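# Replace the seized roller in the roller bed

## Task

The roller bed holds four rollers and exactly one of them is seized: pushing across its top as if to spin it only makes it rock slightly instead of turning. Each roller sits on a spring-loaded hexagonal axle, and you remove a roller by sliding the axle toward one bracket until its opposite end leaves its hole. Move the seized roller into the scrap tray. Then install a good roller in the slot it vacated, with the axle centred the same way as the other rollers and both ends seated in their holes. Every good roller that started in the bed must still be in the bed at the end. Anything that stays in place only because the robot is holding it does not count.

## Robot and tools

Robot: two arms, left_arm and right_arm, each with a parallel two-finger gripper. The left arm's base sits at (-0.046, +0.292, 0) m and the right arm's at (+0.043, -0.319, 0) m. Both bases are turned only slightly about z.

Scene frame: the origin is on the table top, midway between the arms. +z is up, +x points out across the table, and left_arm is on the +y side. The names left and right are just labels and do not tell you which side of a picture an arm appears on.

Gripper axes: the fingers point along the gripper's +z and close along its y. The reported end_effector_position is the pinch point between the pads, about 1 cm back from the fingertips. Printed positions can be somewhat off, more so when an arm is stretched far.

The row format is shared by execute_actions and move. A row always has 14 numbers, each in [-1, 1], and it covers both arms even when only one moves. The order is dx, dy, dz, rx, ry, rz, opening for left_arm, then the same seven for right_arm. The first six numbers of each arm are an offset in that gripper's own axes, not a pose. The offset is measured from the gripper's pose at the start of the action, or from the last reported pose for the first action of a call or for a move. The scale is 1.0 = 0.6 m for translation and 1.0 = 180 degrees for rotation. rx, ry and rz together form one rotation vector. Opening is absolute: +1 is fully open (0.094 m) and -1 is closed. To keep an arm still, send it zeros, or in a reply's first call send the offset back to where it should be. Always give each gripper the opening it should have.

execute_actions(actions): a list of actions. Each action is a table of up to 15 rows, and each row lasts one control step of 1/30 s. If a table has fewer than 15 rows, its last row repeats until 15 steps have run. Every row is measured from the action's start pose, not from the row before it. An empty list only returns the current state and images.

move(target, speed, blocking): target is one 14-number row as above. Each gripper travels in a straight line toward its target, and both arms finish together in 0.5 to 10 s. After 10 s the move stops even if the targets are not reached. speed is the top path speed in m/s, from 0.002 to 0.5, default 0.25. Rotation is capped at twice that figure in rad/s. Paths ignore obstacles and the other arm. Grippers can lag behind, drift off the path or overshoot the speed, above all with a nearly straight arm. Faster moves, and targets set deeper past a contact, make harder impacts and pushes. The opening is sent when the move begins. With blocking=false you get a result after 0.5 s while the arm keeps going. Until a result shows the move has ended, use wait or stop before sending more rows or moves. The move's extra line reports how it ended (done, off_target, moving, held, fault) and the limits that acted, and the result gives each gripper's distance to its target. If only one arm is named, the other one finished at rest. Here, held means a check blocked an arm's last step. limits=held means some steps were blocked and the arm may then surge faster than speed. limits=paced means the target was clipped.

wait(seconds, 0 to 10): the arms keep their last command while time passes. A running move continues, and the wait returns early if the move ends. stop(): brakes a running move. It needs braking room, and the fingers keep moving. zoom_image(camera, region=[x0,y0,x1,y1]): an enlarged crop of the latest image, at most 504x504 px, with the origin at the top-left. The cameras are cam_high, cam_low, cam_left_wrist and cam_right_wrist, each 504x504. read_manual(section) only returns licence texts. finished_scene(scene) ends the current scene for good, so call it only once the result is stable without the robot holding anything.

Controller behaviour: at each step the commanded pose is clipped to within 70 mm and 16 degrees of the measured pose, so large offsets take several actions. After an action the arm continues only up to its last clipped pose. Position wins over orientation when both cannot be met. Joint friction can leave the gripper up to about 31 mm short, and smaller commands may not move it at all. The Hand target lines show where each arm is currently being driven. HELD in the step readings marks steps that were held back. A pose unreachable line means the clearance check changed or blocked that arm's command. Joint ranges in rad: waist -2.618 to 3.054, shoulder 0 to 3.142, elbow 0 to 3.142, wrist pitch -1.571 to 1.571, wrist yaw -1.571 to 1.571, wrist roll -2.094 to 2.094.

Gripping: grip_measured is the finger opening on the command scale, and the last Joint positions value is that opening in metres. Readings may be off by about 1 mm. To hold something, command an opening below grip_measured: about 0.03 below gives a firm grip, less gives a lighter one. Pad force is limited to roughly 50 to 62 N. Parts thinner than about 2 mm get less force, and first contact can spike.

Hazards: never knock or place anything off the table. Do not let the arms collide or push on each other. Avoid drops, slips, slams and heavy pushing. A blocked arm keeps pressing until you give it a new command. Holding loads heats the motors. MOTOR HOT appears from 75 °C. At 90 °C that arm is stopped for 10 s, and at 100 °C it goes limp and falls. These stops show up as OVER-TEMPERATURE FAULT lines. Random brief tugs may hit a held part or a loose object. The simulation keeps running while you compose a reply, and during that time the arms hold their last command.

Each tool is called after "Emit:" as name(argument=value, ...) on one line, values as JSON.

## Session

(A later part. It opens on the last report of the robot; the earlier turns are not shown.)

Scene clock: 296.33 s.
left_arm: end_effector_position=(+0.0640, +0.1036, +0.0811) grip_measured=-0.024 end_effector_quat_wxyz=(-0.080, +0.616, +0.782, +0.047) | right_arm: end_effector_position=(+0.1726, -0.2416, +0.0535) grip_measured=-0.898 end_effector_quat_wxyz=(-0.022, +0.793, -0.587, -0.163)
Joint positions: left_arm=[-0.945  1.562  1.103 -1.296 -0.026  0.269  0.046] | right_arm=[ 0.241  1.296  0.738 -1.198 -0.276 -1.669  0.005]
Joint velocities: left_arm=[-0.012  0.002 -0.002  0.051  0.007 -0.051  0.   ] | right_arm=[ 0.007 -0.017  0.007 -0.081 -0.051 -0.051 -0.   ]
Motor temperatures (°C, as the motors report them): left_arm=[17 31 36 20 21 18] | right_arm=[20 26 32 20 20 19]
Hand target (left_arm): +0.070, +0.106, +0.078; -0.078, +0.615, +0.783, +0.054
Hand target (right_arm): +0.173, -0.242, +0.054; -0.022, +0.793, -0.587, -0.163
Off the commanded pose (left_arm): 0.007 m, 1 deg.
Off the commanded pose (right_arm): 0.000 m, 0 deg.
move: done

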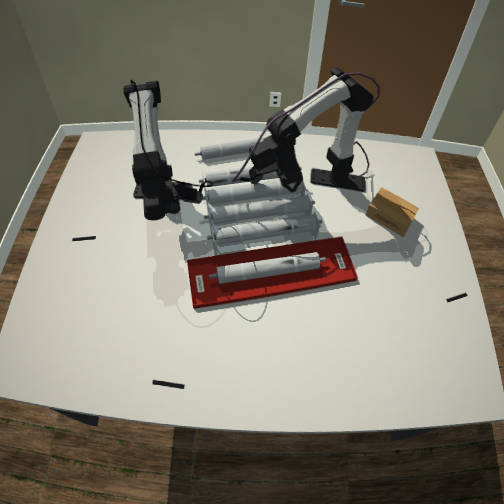

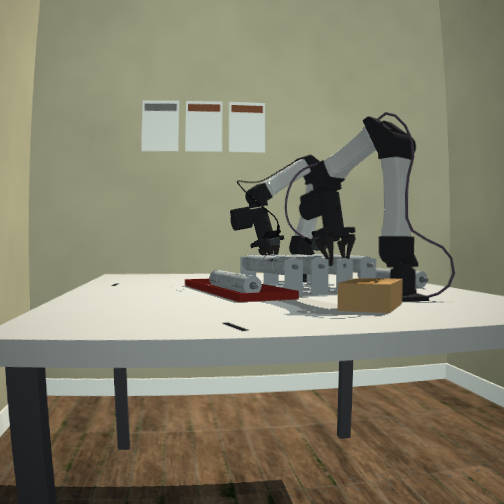

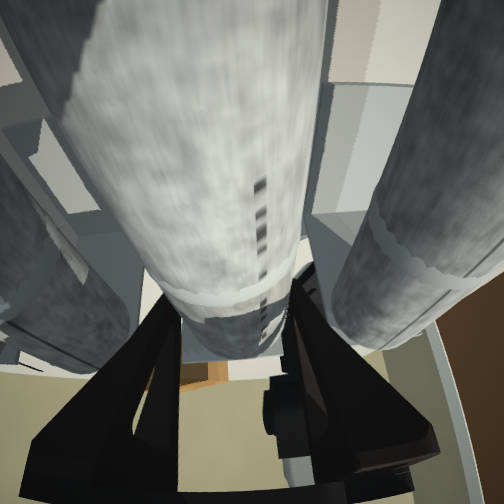

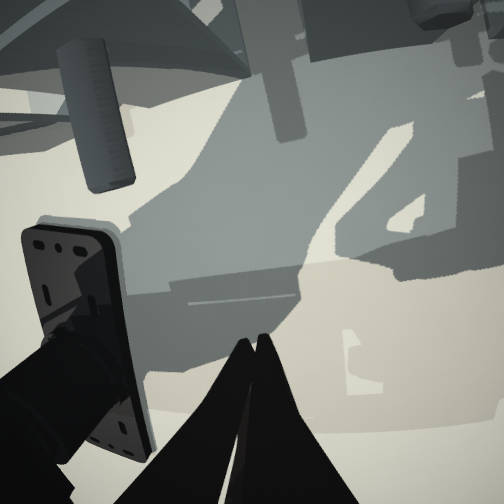

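Emit:
move(target=[0,0,-0.04,0,0,0,-0.08, 0,0,0,0,0,0,-0.9], speed=0.005)

Emit:
zoom_image(camera="cam_low", region=[310,240,390,290])

Scene clock: 303.70 s.
left_arm: end_effector_position=(+0.0640, +0.1033, +0.0962) grip_measured=-0.024 end_effector_quat_wxyz=(-0.085, +0.616, +0.782, +0.049) | right_arm: end_effector_position=(+0.1726, -0.2416, +0.0535) grip_measured=-0.898 end_effector_quat_wxyz=(-0.022, +0.793, -0.587, -0.163)
Joint positions: left_arm=[-0.945  1.562  1.162 -1.366 -0.025  0.269  0.046] | right_arm=[ 0.241  1.296  0.738 -1.198 -0.276 -1.669  0.005]
Joint velocities: left_arm=[-0.007  0.027 -0.007 -0.007 -0.022  0.022 -0.001] | right_arm=[ 0.017 -0.007 -0.027  0.051  0.037 -0.051 -0.   ]
Motor temperatures (°C, as the motors report them): left_arm=[17 31 36 20 21 18] | right_arm=[20 26 32 20 20 19]
Hand target (left_arm): +0.065, +0.099, +0.104; -0.080, +0.616, +0.782, +0.047
Hand target (right_arm): +0.173, -0.242, +0.054; -0.022, +0.793, -0.587, -0.163
Off the commanded pose (left_arm): 0.009 m, 1 deg.
Off the commanded pose (right_arm): 0.000 m, 0 deg.
move: done

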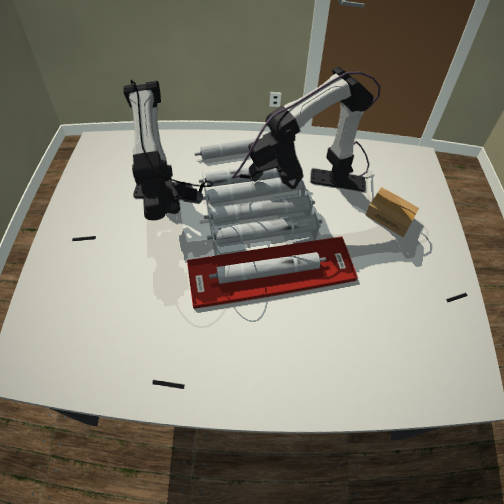

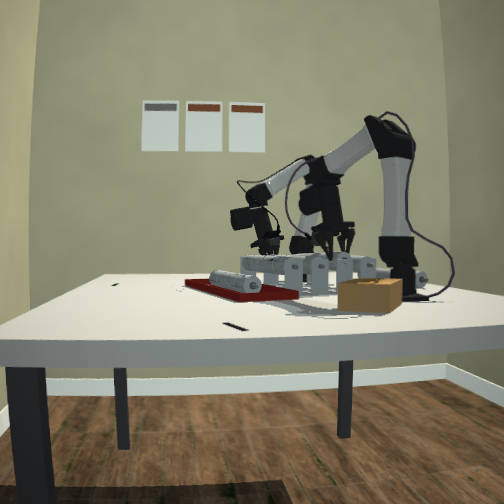

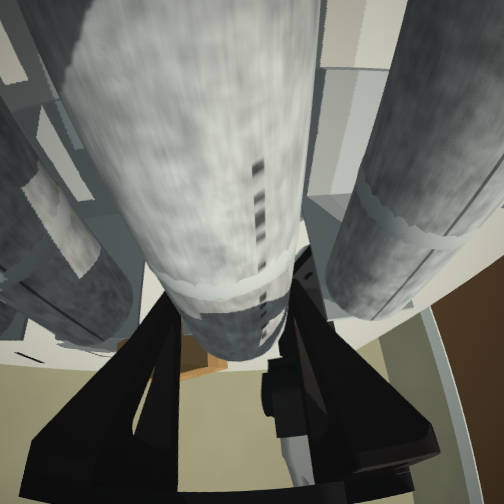

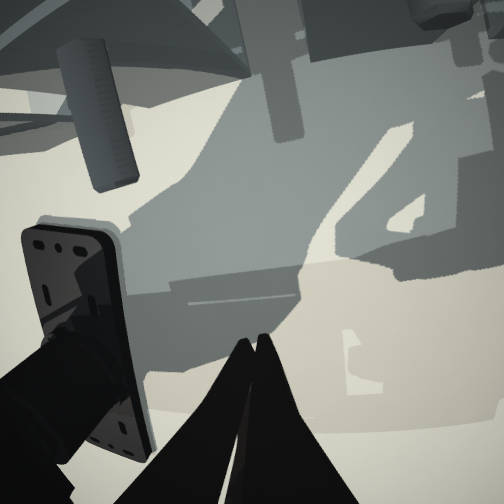

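Region (310, 240, 390, 290) of cam_low's 504x504 image, scaled by 6.300, with more detail than that image has; it fills the top 315 rows of this view, and the rest is white.

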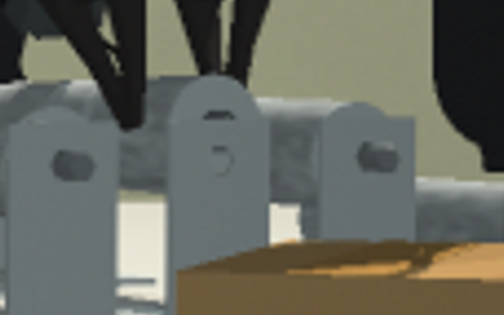

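Emit:
move(target=[0,0,0.05,0,0,0,-0.08, 0,0,0,0,0,0,-0.9], speed=0.004)

Emit:
zoom_image(camera="cam_low", region=[310,240,390,290])

Scene clock: 313.80 s.
left_arm: end_effector_position=(+0.0638, +0.1037, +0.0705) grip_measured=-0.024 end_effector_quat_wxyz=(-0.076, +0.616, +0.783, +0.045) | right_arm: end_effector_position=(+0.1726, -0.2416, +0.0535) grip_measured=-0.898 end_effector_quat_wxyz=(-0.022, +0.793, -0.587, -0.163)
Joint positions: left_arm=[-0.945  1.562  1.061 -1.245 -0.025  0.269  0.046] | right_arm=[ 0.241  1.296  0.738 -1.198 -0.276 -1.669  0.005]
Joint velocities: left_arm=[-0.002  0.002  0.012 -0.022 -0.022 -0.051  0.   ] | right_arm=[ 0.007 -0.002  0.002  0.051 -0.051  0.007  0.   ]
Motor temperatures (°C, as the motors report them): left_arm=[17 31 36 20 21 18] | right_arm=[20 26 32 20 20 19]
Hand target (left_arm): +0.062, +0.109, +0.067; -0.085, +0.616, +0.782, +0.049
Hand target (right_arm): +0.173, -0.242, +0.054; -0.022, +0.793, -0.587, -0.163
Off the commanded pose (left_arm): 0.007 m, 1 deg.
Off the commanded pose (right_arm): 0.000 m, 0 deg.
move: done

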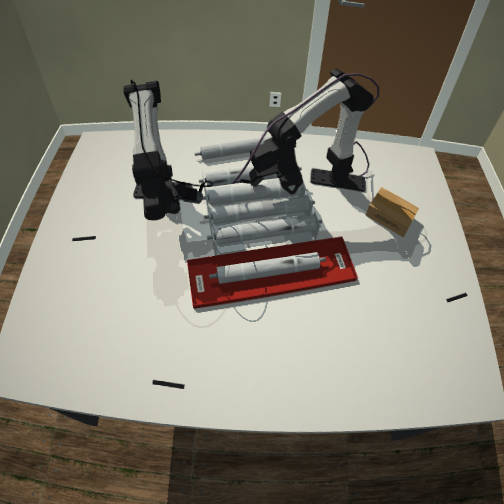

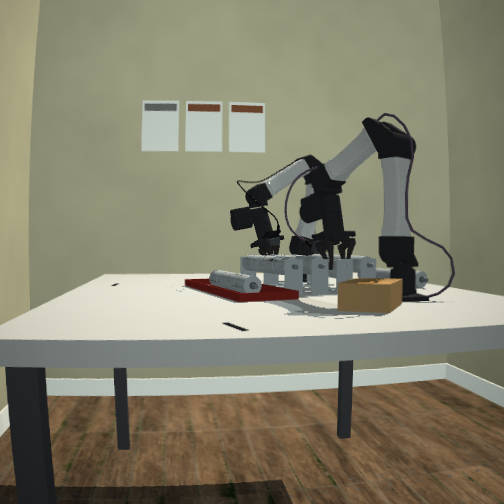

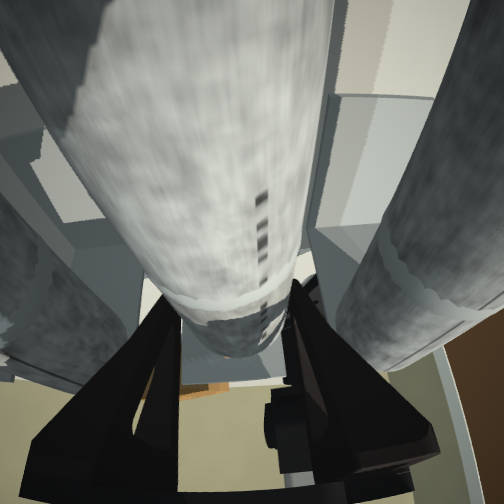

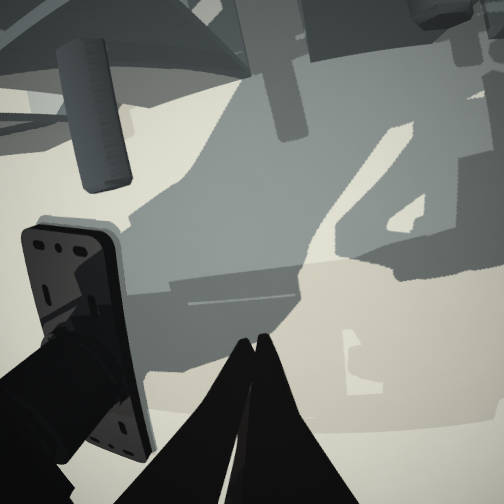

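Region (310, 240, 390, 290) of cam_low's 504x504 image, scaled by 6.300, with more detail than that image has; it fills the top 315 rows of this view, and the rest is white.

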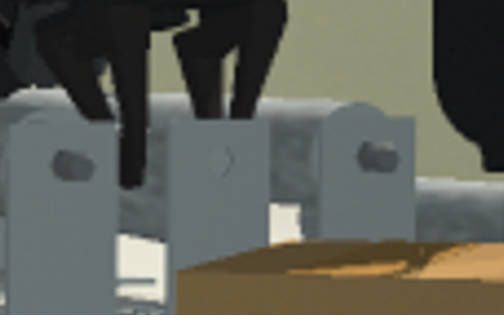

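Emit:
move(target=[0,0,-0.031,0,0,0,-0.08, 0,0,0,0,0,0,-0.9], speed=0.005)

Emit:
move(target=[0,0.035,-0.008,0,0,0,-0.08, 0,0,0,0,0,0,-0.9], speed=0.004)

Emit:
zoom_image(camera="cam_low", region=[310,240,390,290])

Scene clock: 321.70 s.
left_arm: end_effector_position=(+0.0639, +0.1034, +0.0801) grip_measured=-0.024 end_effector_quat_wxyz=(-0.080, +0.616, +0.782, +0.047) | right_arm: end_effector_position=(+0.1726, -0.2416, +0.0535) grip_measured=-0.898 end_effector_quat_wxyz=(-0.022, +0.793, -0.587, -0.163)
Joint positions: left_arm=[-0.945  1.562  1.099 -1.291 -0.025  0.269  0.046] | right_arm=[ 0.241  1.296  0.738 -1.198 -0.276 -1.669  0.005]
Joint velocities: left_arm=[-0.017 -0.002 -0.007 -0.022  0.037 -0.007 -0.   ] | right_arm=[-0.007 -0.032 -0.012 -0.051  0.007 -0.051  0.   ]
Motor temperatures (°C, as the motors report them): left_arm=[17 31 36 20 21 18] | right_arm=[20 26 32 20 20 19]
Hand target (left_arm): +0.065, +0.100, +0.089; -0.076, +0.616, +0.783, +0.045
Hand target (right_arm): +0.173, -0.242, +0.054; -0.022, +0.793, -0.587, -0.163
Off the commanded pose (left_arm): 0.009 m, 0 deg.
Off the commanded pose (right_arm): 0.000 m, 0 deg.
move: done

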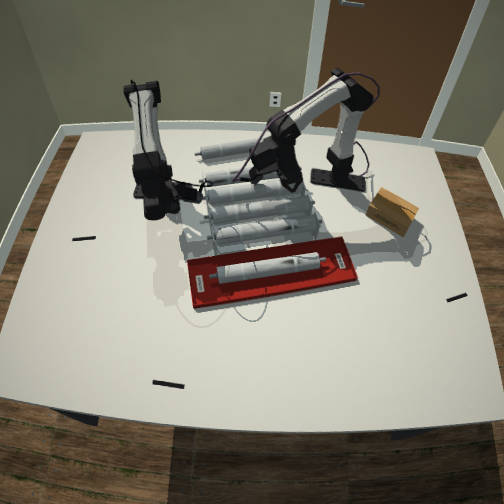

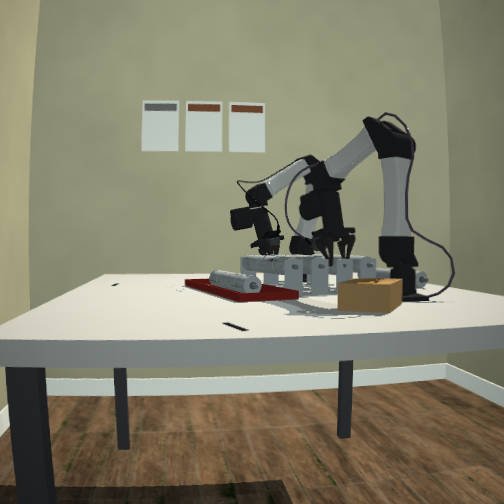

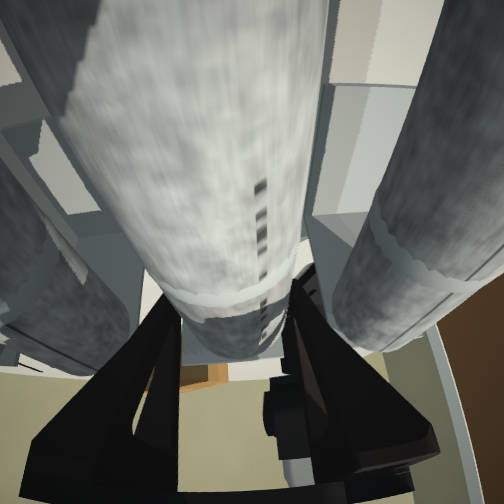

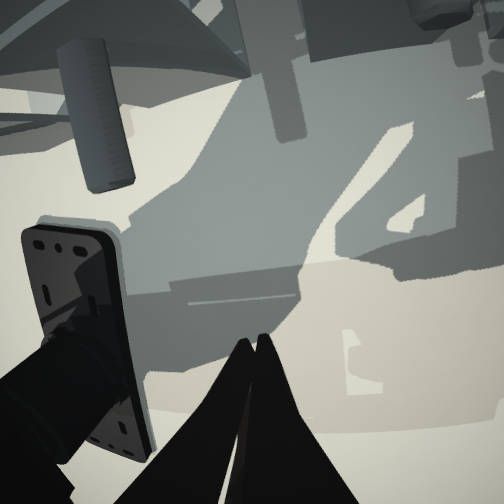

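Scene clock: 327.30 s.
left_arm: end_effector_position=(+0.0669, +0.1044, +0.0799) grip_measured=-0.024 end_effector_quat_wxyz=(-0.095, +0.621, +0.778, +0.019) | right_arm: end_effector_position=(+0.1726, -0.2416, +0.0535) grip_measured=-0.898 end_effector_quat_wxyz=(-0.022, +0.793, -0.587, -0.163)
Joint positions: left_arm=[-0.892  1.573  1.108 -1.298  0.026  0.34   0.046] | right_arm=[ 0.241  1.296  0.738 -1.198 -0.276 -1.669  0.005]
Joint velocities: left_arm=[ 0.002 -0.022 -0.017  0.022 -0.022  0.022 -0.001] | right_arm=[-0.002  0.007 -0.002 -0.051 -0.022 -0.051  0.   ]
Motor temperatures (°C, as the motors report them): left_arm=[17 31 36 20 21 18] | right_arm=[20 26 32 20 20 19]
Hand target (left_arm): +0.084, +0.108, +0.085; -0.079, +0.616, +0.783, +0.047
Hand target (right_arm): +0.173, -0.242, +0.054; -0.022, +0.793, -0.587, -0.163
Off the commanded pose (left_arm): 0.019 m, 4 deg.
Off the commanded pose (right_arm): 0.000 m, 0 deg.
move: off_target (left_arm)

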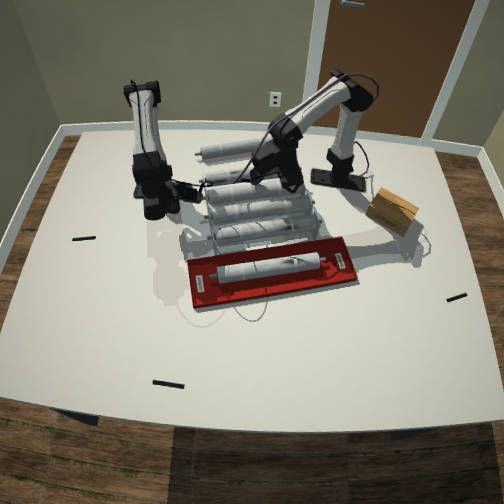

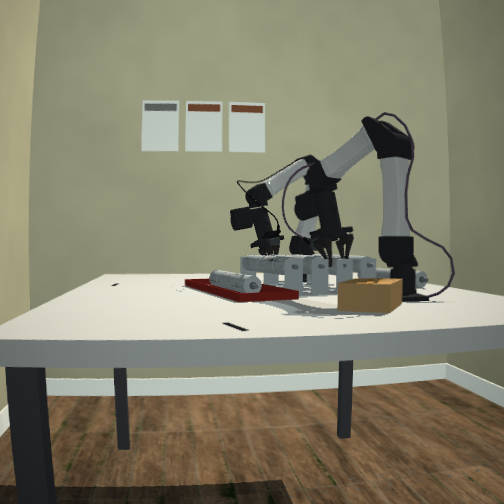

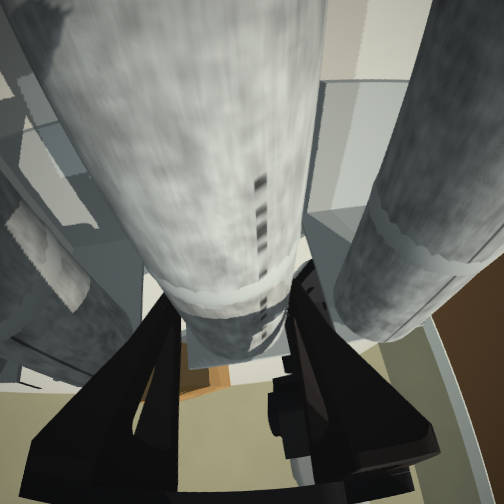

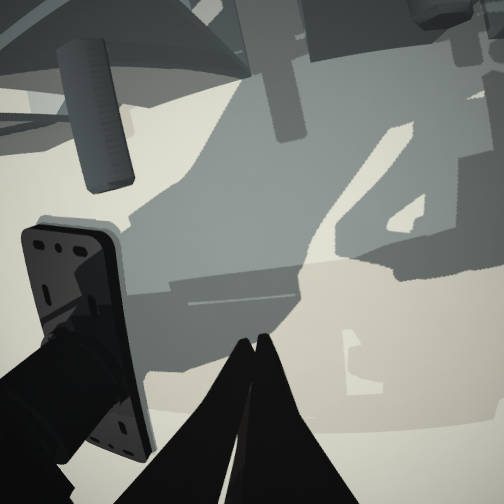

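Region (310, 240, 390, 290) of cam_low's 504x504 image, scaled by 6.300, with more detail than that image has; it fills the top 315 rows of this view, and the rest is white.

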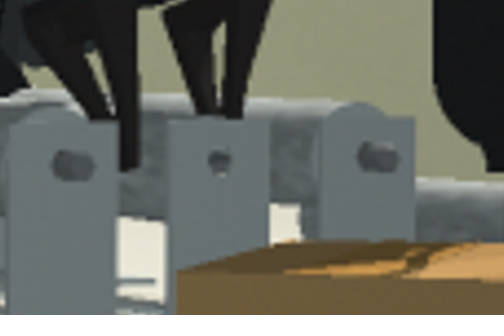

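Emit:
move(target=[0,0.04,0.02,0,0,0,-0.08, 0,0,0,0,0,0,-0.9], speed=0.005)

Emit:
zoom_image(camera="cam_low", region=[310,240,390,290])

Scene clock: 335.87 s.
left_arm: end_effector_position=(+0.0758, +0.1065, +0.0737) grip_measured=-0.024 end_effector_quat_wxyz=(-0.101, +0.634, +0.767, -0.004) | right_arm: end_effector_position=(+0.1726, -0.2416, +0.0535) grip_measured=-0.898 end_effector_quat_wxyz=(-0.022, +0.793, -0.587, -0.163)
Joint positions: left_arm=[-0.828  1.591  1.099 -1.273  0.058  0.442  0.046] | right_arm=[ 0.241  1.296  0.738 -1.198 -0.276 -1.669  0.005]
Joint velocities: left_arm=[-0.017 -0.022  0.022 -0.022 -0.022  0.022  0.   ] | right_arm=[ 0.007  0.002  0.007  0.022  0.095 -0.037 -0.   ]
Motor temperatures (°C, as the motors report them): left_arm=[17 31 36 19 21 18] | right_arm=[20 26 32 20 20 19]
Hand target (left_arm): +0.089, +0.112, +0.067; -0.094, +0.621, +0.778, +0.020
Hand target (right_arm): +0.173, -0.242, +0.054; -0.022, +0.793, -0.587, -0.163
Off the commanded pose (left_arm): 0.016 m, 3 deg.
Off the commanded pose (right_arm): 0.000 m, 0 deg.
move: off_target (left_arm)

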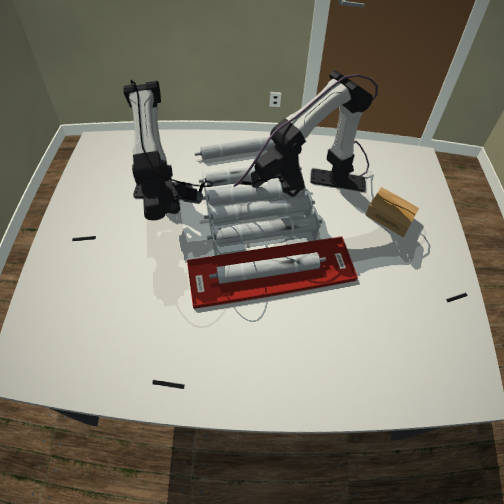

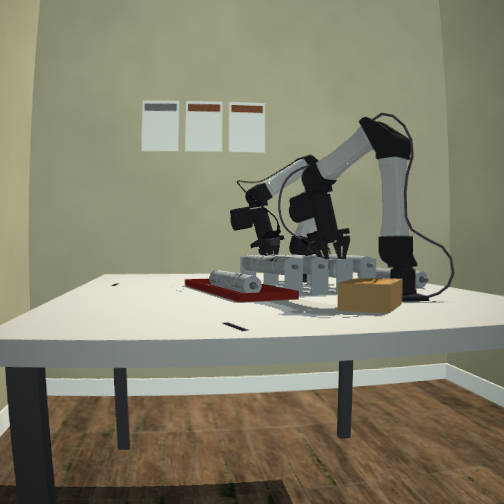

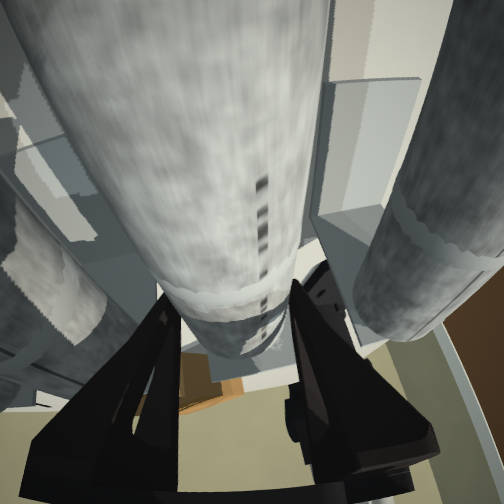

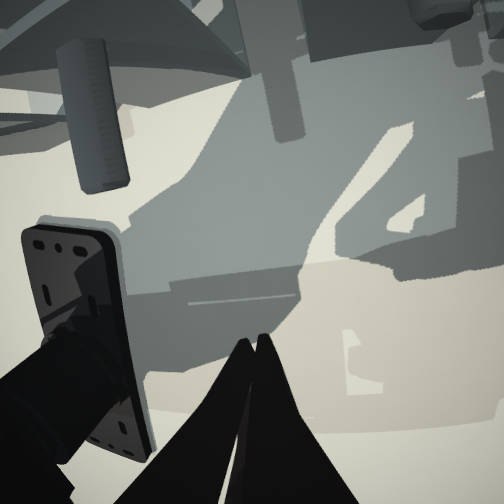

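Region (310, 240, 390, 290) of cam_low's 504x504 image, scaled by 6.300, with more detail than that image has; it fills the top 315 rows of this view, and the rest is white.

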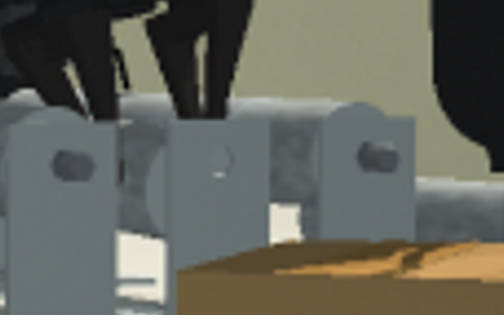

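Now raise to ~0.078, then sweep back in -x.

Emit:
move(target=[0,0,-0.023,0,0,0,-0.08, 0,0,0,0,0,0,-0.9], speed=0.005)

Emit:
move(target=[0,-0.06,-0.008,0,0,0,-0.08, 0,0,0,0,0,0,-0.9], speed=0.004)

Emit:
zoom_image(camera="cam_low", region=[310,240,390,290])

Scene clock: 341.93 s.
left_arm: end_effector_position=(+0.0756, +0.1064, +0.0780) grip_measured=-0.024 end_effector_quat_wxyz=(-0.103, +0.635, +0.766, -0.004) | right_arm: end_effector_position=(+0.1726, -0.2416, +0.0535) grip_measured=-0.898 end_effector_quat_wxyz=(-0.022, +0.793, -0.587, -0.163)
Joint positions: left_arm=[-0.828  1.591  1.116 -1.294  0.059  0.445  0.046] | right_arm=[ 0.241  1.296  0.738 -1.198 -0.276 -1.669  0.005]
Joint velocities: left_arm=[-0.007  0.002  0.002 -0.066 -0.051 -0.022 -0.   ] | right_arm=[-0.012  0.002 -0.002 -0.037 -0.022 -0.037 -0.   ]
Motor temperatures (°C, as the motors report them): left_arm=[17 31 36 19 21 18] | right_arm=[20 25 32 20 20 19]
Hand target (left_arm): +0.078, +0.105, +0.087; -0.101, +0.634, +0.767, -0.004
Hand target (right_arm): +0.173, -0.242, +0.054; -0.022, +0.793, -0.587, -0.163
Off the commanded pose (left_arm): 0.010 m, 0 deg.
Off the commanded pose (right_arm): 0.000 m, 0 deg.
move: done

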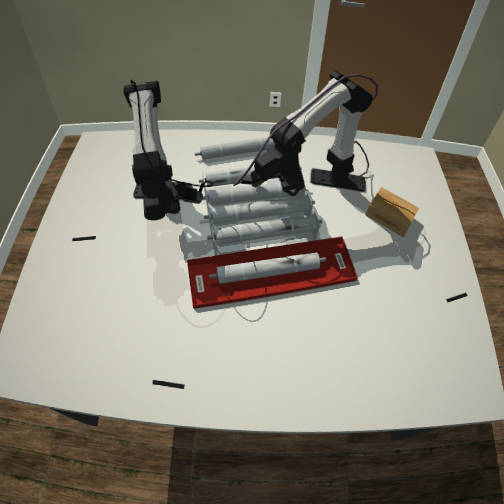

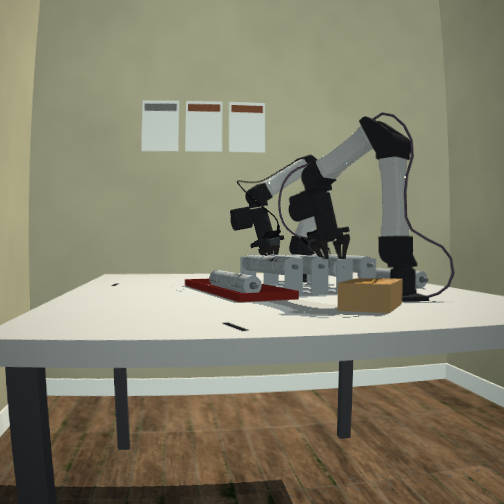

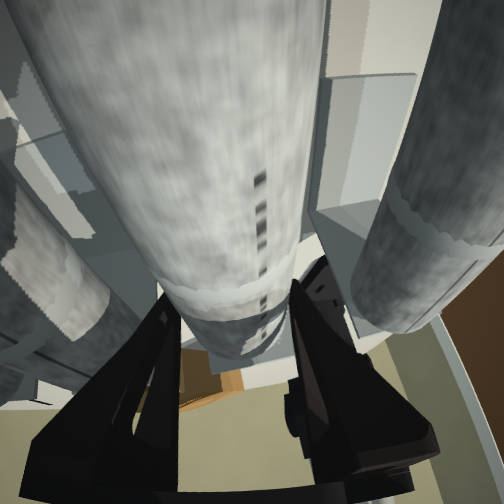

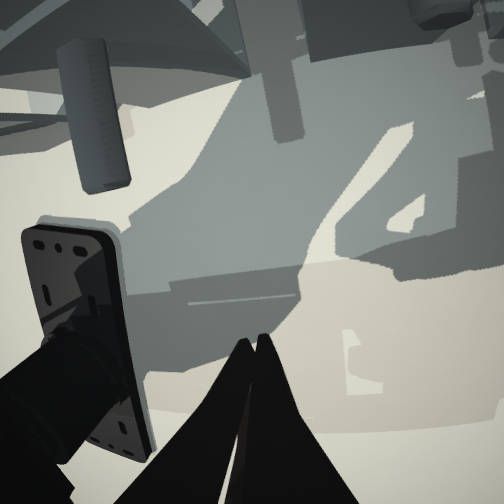

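Scene clock: 351.23 s.
left_arm: end_effector_position=(+0.0628, +0.1030, +0.0818) grip_measured=-0.024 end_effector_quat_wxyz=(-0.090, +0.618, +0.780, +0.032) | right_arm: end_effector_position=(+0.1726, -0.2416, +0.0535) grip_measured=-0.898 end_effector_quat_wxyz=(-0.022, +0.793, -0.587, -0.163)
Joint positions: left_arm=[-0.926  1.567  1.11  -1.305  0.006  0.297  0.046] | right_arm=[ 0.241  1.296  0.738 -1.198 -0.276 -1.669  0.005]
Joint velocities: left_arm=[ 0.007  0.007 -0.002 -0.051  0.022 -0.022  0.001] | right_arm=[ 0.002 -0.027 -0.002 -0.095  0.037  0.051 -0.   ]
Motor temperatures (°C, as the motors report them): left_arm=[17 32 35 19 21 18] | right_arm=[20 25 32 20 20 19]
Hand target (left_arm): +0.042, +0.099, +0.088; -0.104, +0.635, +0.766, -0.004
Hand target (right_arm): +0.173, -0.242, +0.054; -0.022, +0.793, -0.587, -0.163
Off the commanded pose (left_arm): 0.023 m, 5 deg.
Off the commanded pose (right_arm): 0.000 m, 0 deg.
move: off_target (left_arm)

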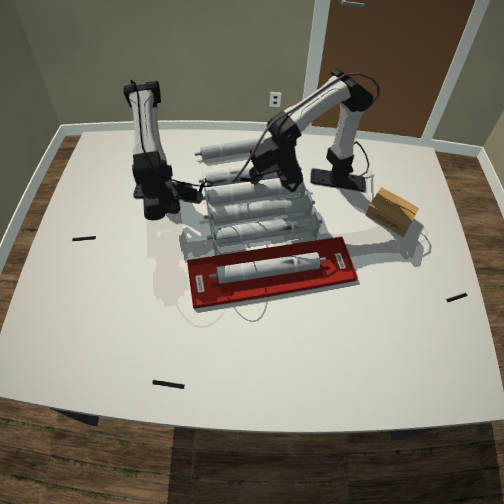

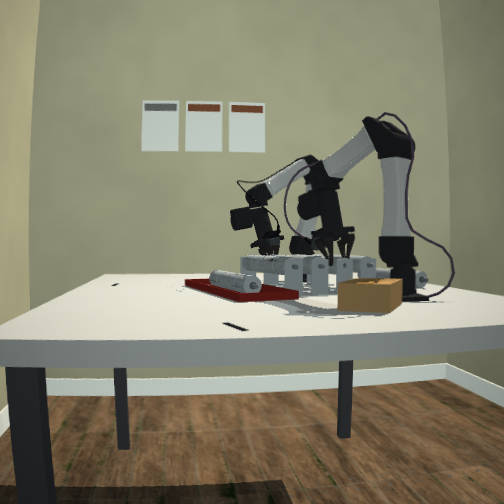

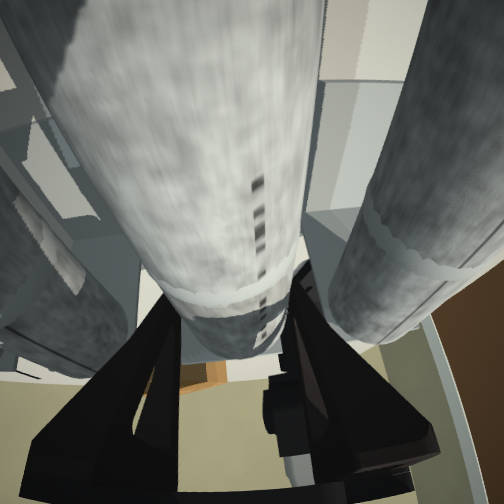

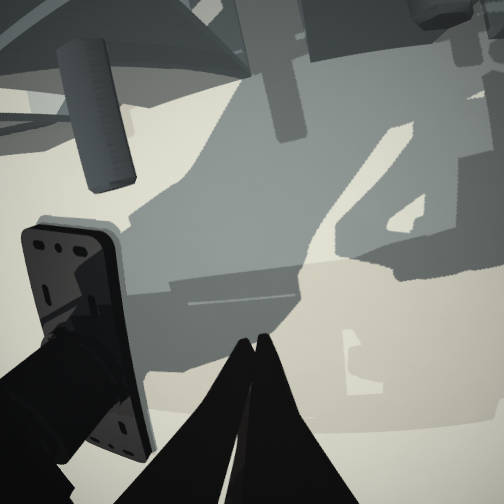

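Region (310, 240, 390, 290) of cam_low's 504x504 image, scaled by 6.300, with more detail than that image has; it fills the top 315 rows of this view, and the rest is white.

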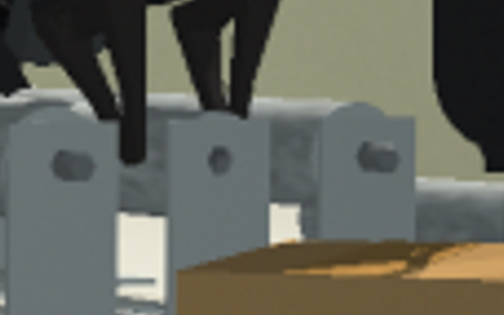

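Emit:
move(target=[0,0.03,-0.025,0,0,0,-0.08, 0,0,0,0,0,0,-0.9], speed=0.004)

Emit:
zoom_image(camera="cam_low", region=[310,240,390,290])

Scene clock: 360.07 s.
left_arm: end_effector_position=(+0.0695, +0.1047, +0.0880) grip_measured=-0.024 end_effector_quat_wxyz=(-0.102, +0.623, +0.775, +0.021) | right_arm: end_effector_position=(+0.1726, -0.2416, +0.0535) grip_measured=-0.898 end_effector_quat_wxyz=(-0.022, +0.793, -0.587, -0.163)
Joint positions: left_arm=[-0.881  1.585  1.149 -1.342  0.025  0.359  0.046] | right_arm=[ 0.241  1.296  0.738 -1.198 -0.276 -1.669  0.005]
Joint velocities: left_arm=[-0.007 -0.027  0.002 -0.022 -0.022 -0.022  0.   ] | right_arm=[-0.032 -0.012 -0.002  0.022 -0.022  0.007  0.001]
Motor temperatures (°C, as the motors report them): left_arm=[17 32 36 19 21 18] | right_arm=[20 25 32 20 20 19]
Hand target (left_arm): +0.082, +0.105, +0.095; -0.089, +0.618, +0.780, +0.032
Hand target (right_arm): +0.173, -0.242, +0.054; -0.022, +0.793, -0.587, -0.163
Off the commanded pose (left_arm): 0.014 m, 2 deg.
Off the commanded pose (right_arm): 0.000 m, 0 deg.
move: off_target (left_arm)

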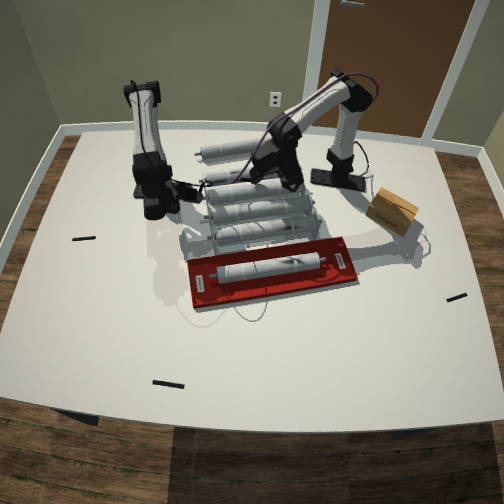

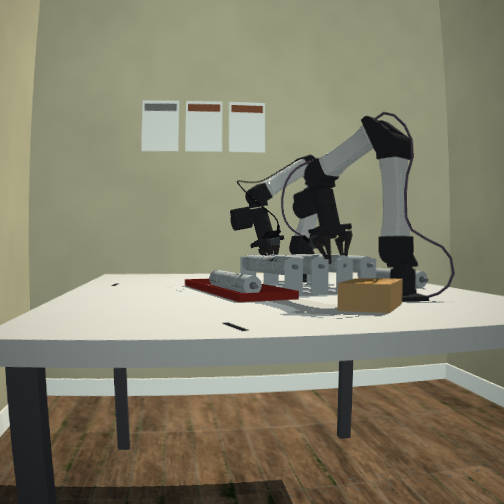

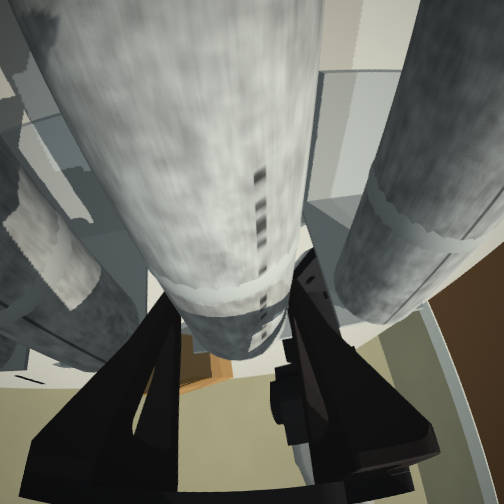

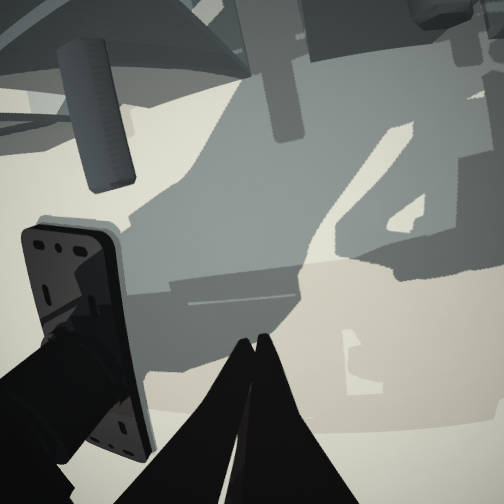

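Region (310, 240, 390, 290) of cam_low's 504x504 image, scaled by 6.300, with more detail than that image has; it fills the top 315 rows of this view, and the rest is white.

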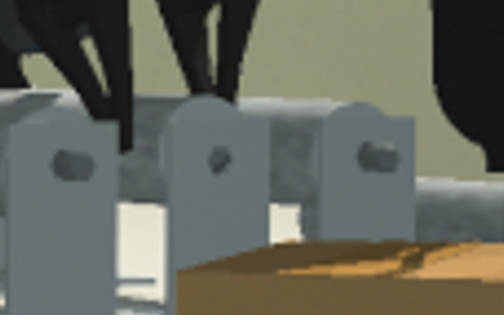

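Emit:
move(target=[0,0.005,0.025,0,0,0,-0.08, 0,0,0,0,0,0,-0.9], speed=0.003)

Emit:
zoom_image(camera="cam_low", region=[310,240,390,290])

Scene clock: 367.77 s.
left_arm: end_effector_position=(+0.0689, +0.1061, +0.0840) grip_measured=-0.024 end_effector_quat_wxyz=(-0.103, +0.624, +0.774, +0.021) | right_arm: end_effector_position=(+0.1726, -0.2416, +0.0535) grip_measured=-0.898 end_effector_quat_wxyz=(-0.022, +0.793, -0.587, -0.163)
Joint positions: left_arm=[-0.881  1.585  1.133 -1.328  0.024  0.361  0.046] | right_arm=[ 0.241  1.296  0.738 -1.198 -0.276 -1.669  0.005]
Joint velocities: left_arm=[ 0.012  0.012  0.022 -0.051 -0.051  0.051 -0.   ] | right_arm=[ 0.007 -0.002  0.002 -0.051 -0.007 -0.037 -0.001]
Motor temperatures (°C, as the motors report them): left_arm=[17 32 35 19 21 18] | right_arm=[20 25 32 20 20 19]
Hand target (left_arm): +0.070, +0.108, +0.073; -0.102, +0.623, +0.775, +0.021
Hand target (right_arm): +0.173, -0.242, +0.054; -0.022, +0.793, -0.587, -0.163
Off the commanded pose (left_arm): 0.011 m, 0 deg.
Off the commanded pose (right_arm): 0.000 m, 0 deg.
move: off_target (left_arm)

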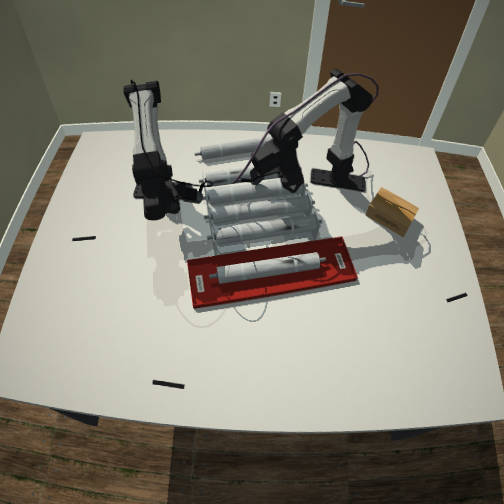

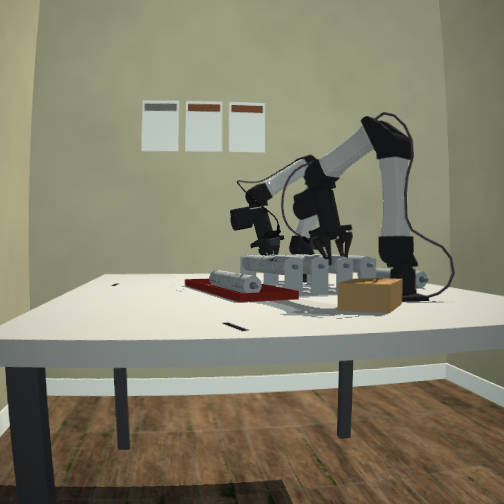

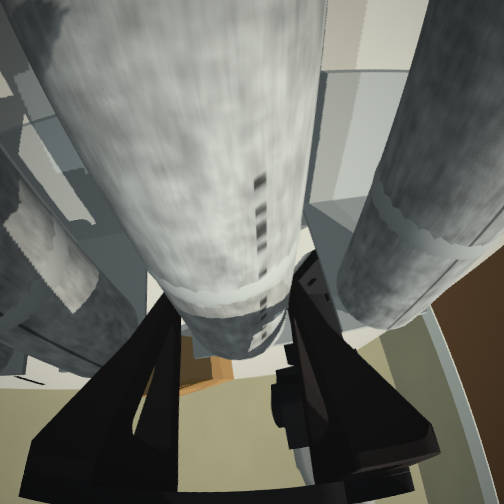

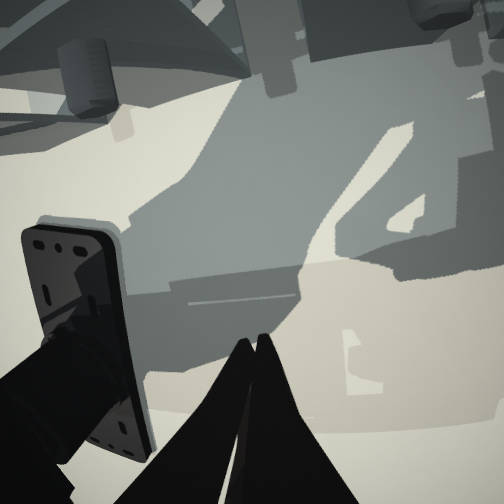

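Region (310, 240, 390, 290) of cam_low's 504x504 image, scaled by 6.300, with more detail than that image has; it fills the top 315 rows of this view, and the rest is white.

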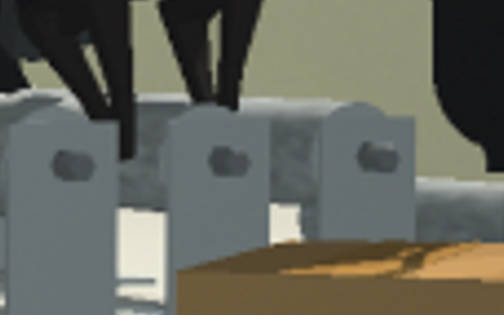

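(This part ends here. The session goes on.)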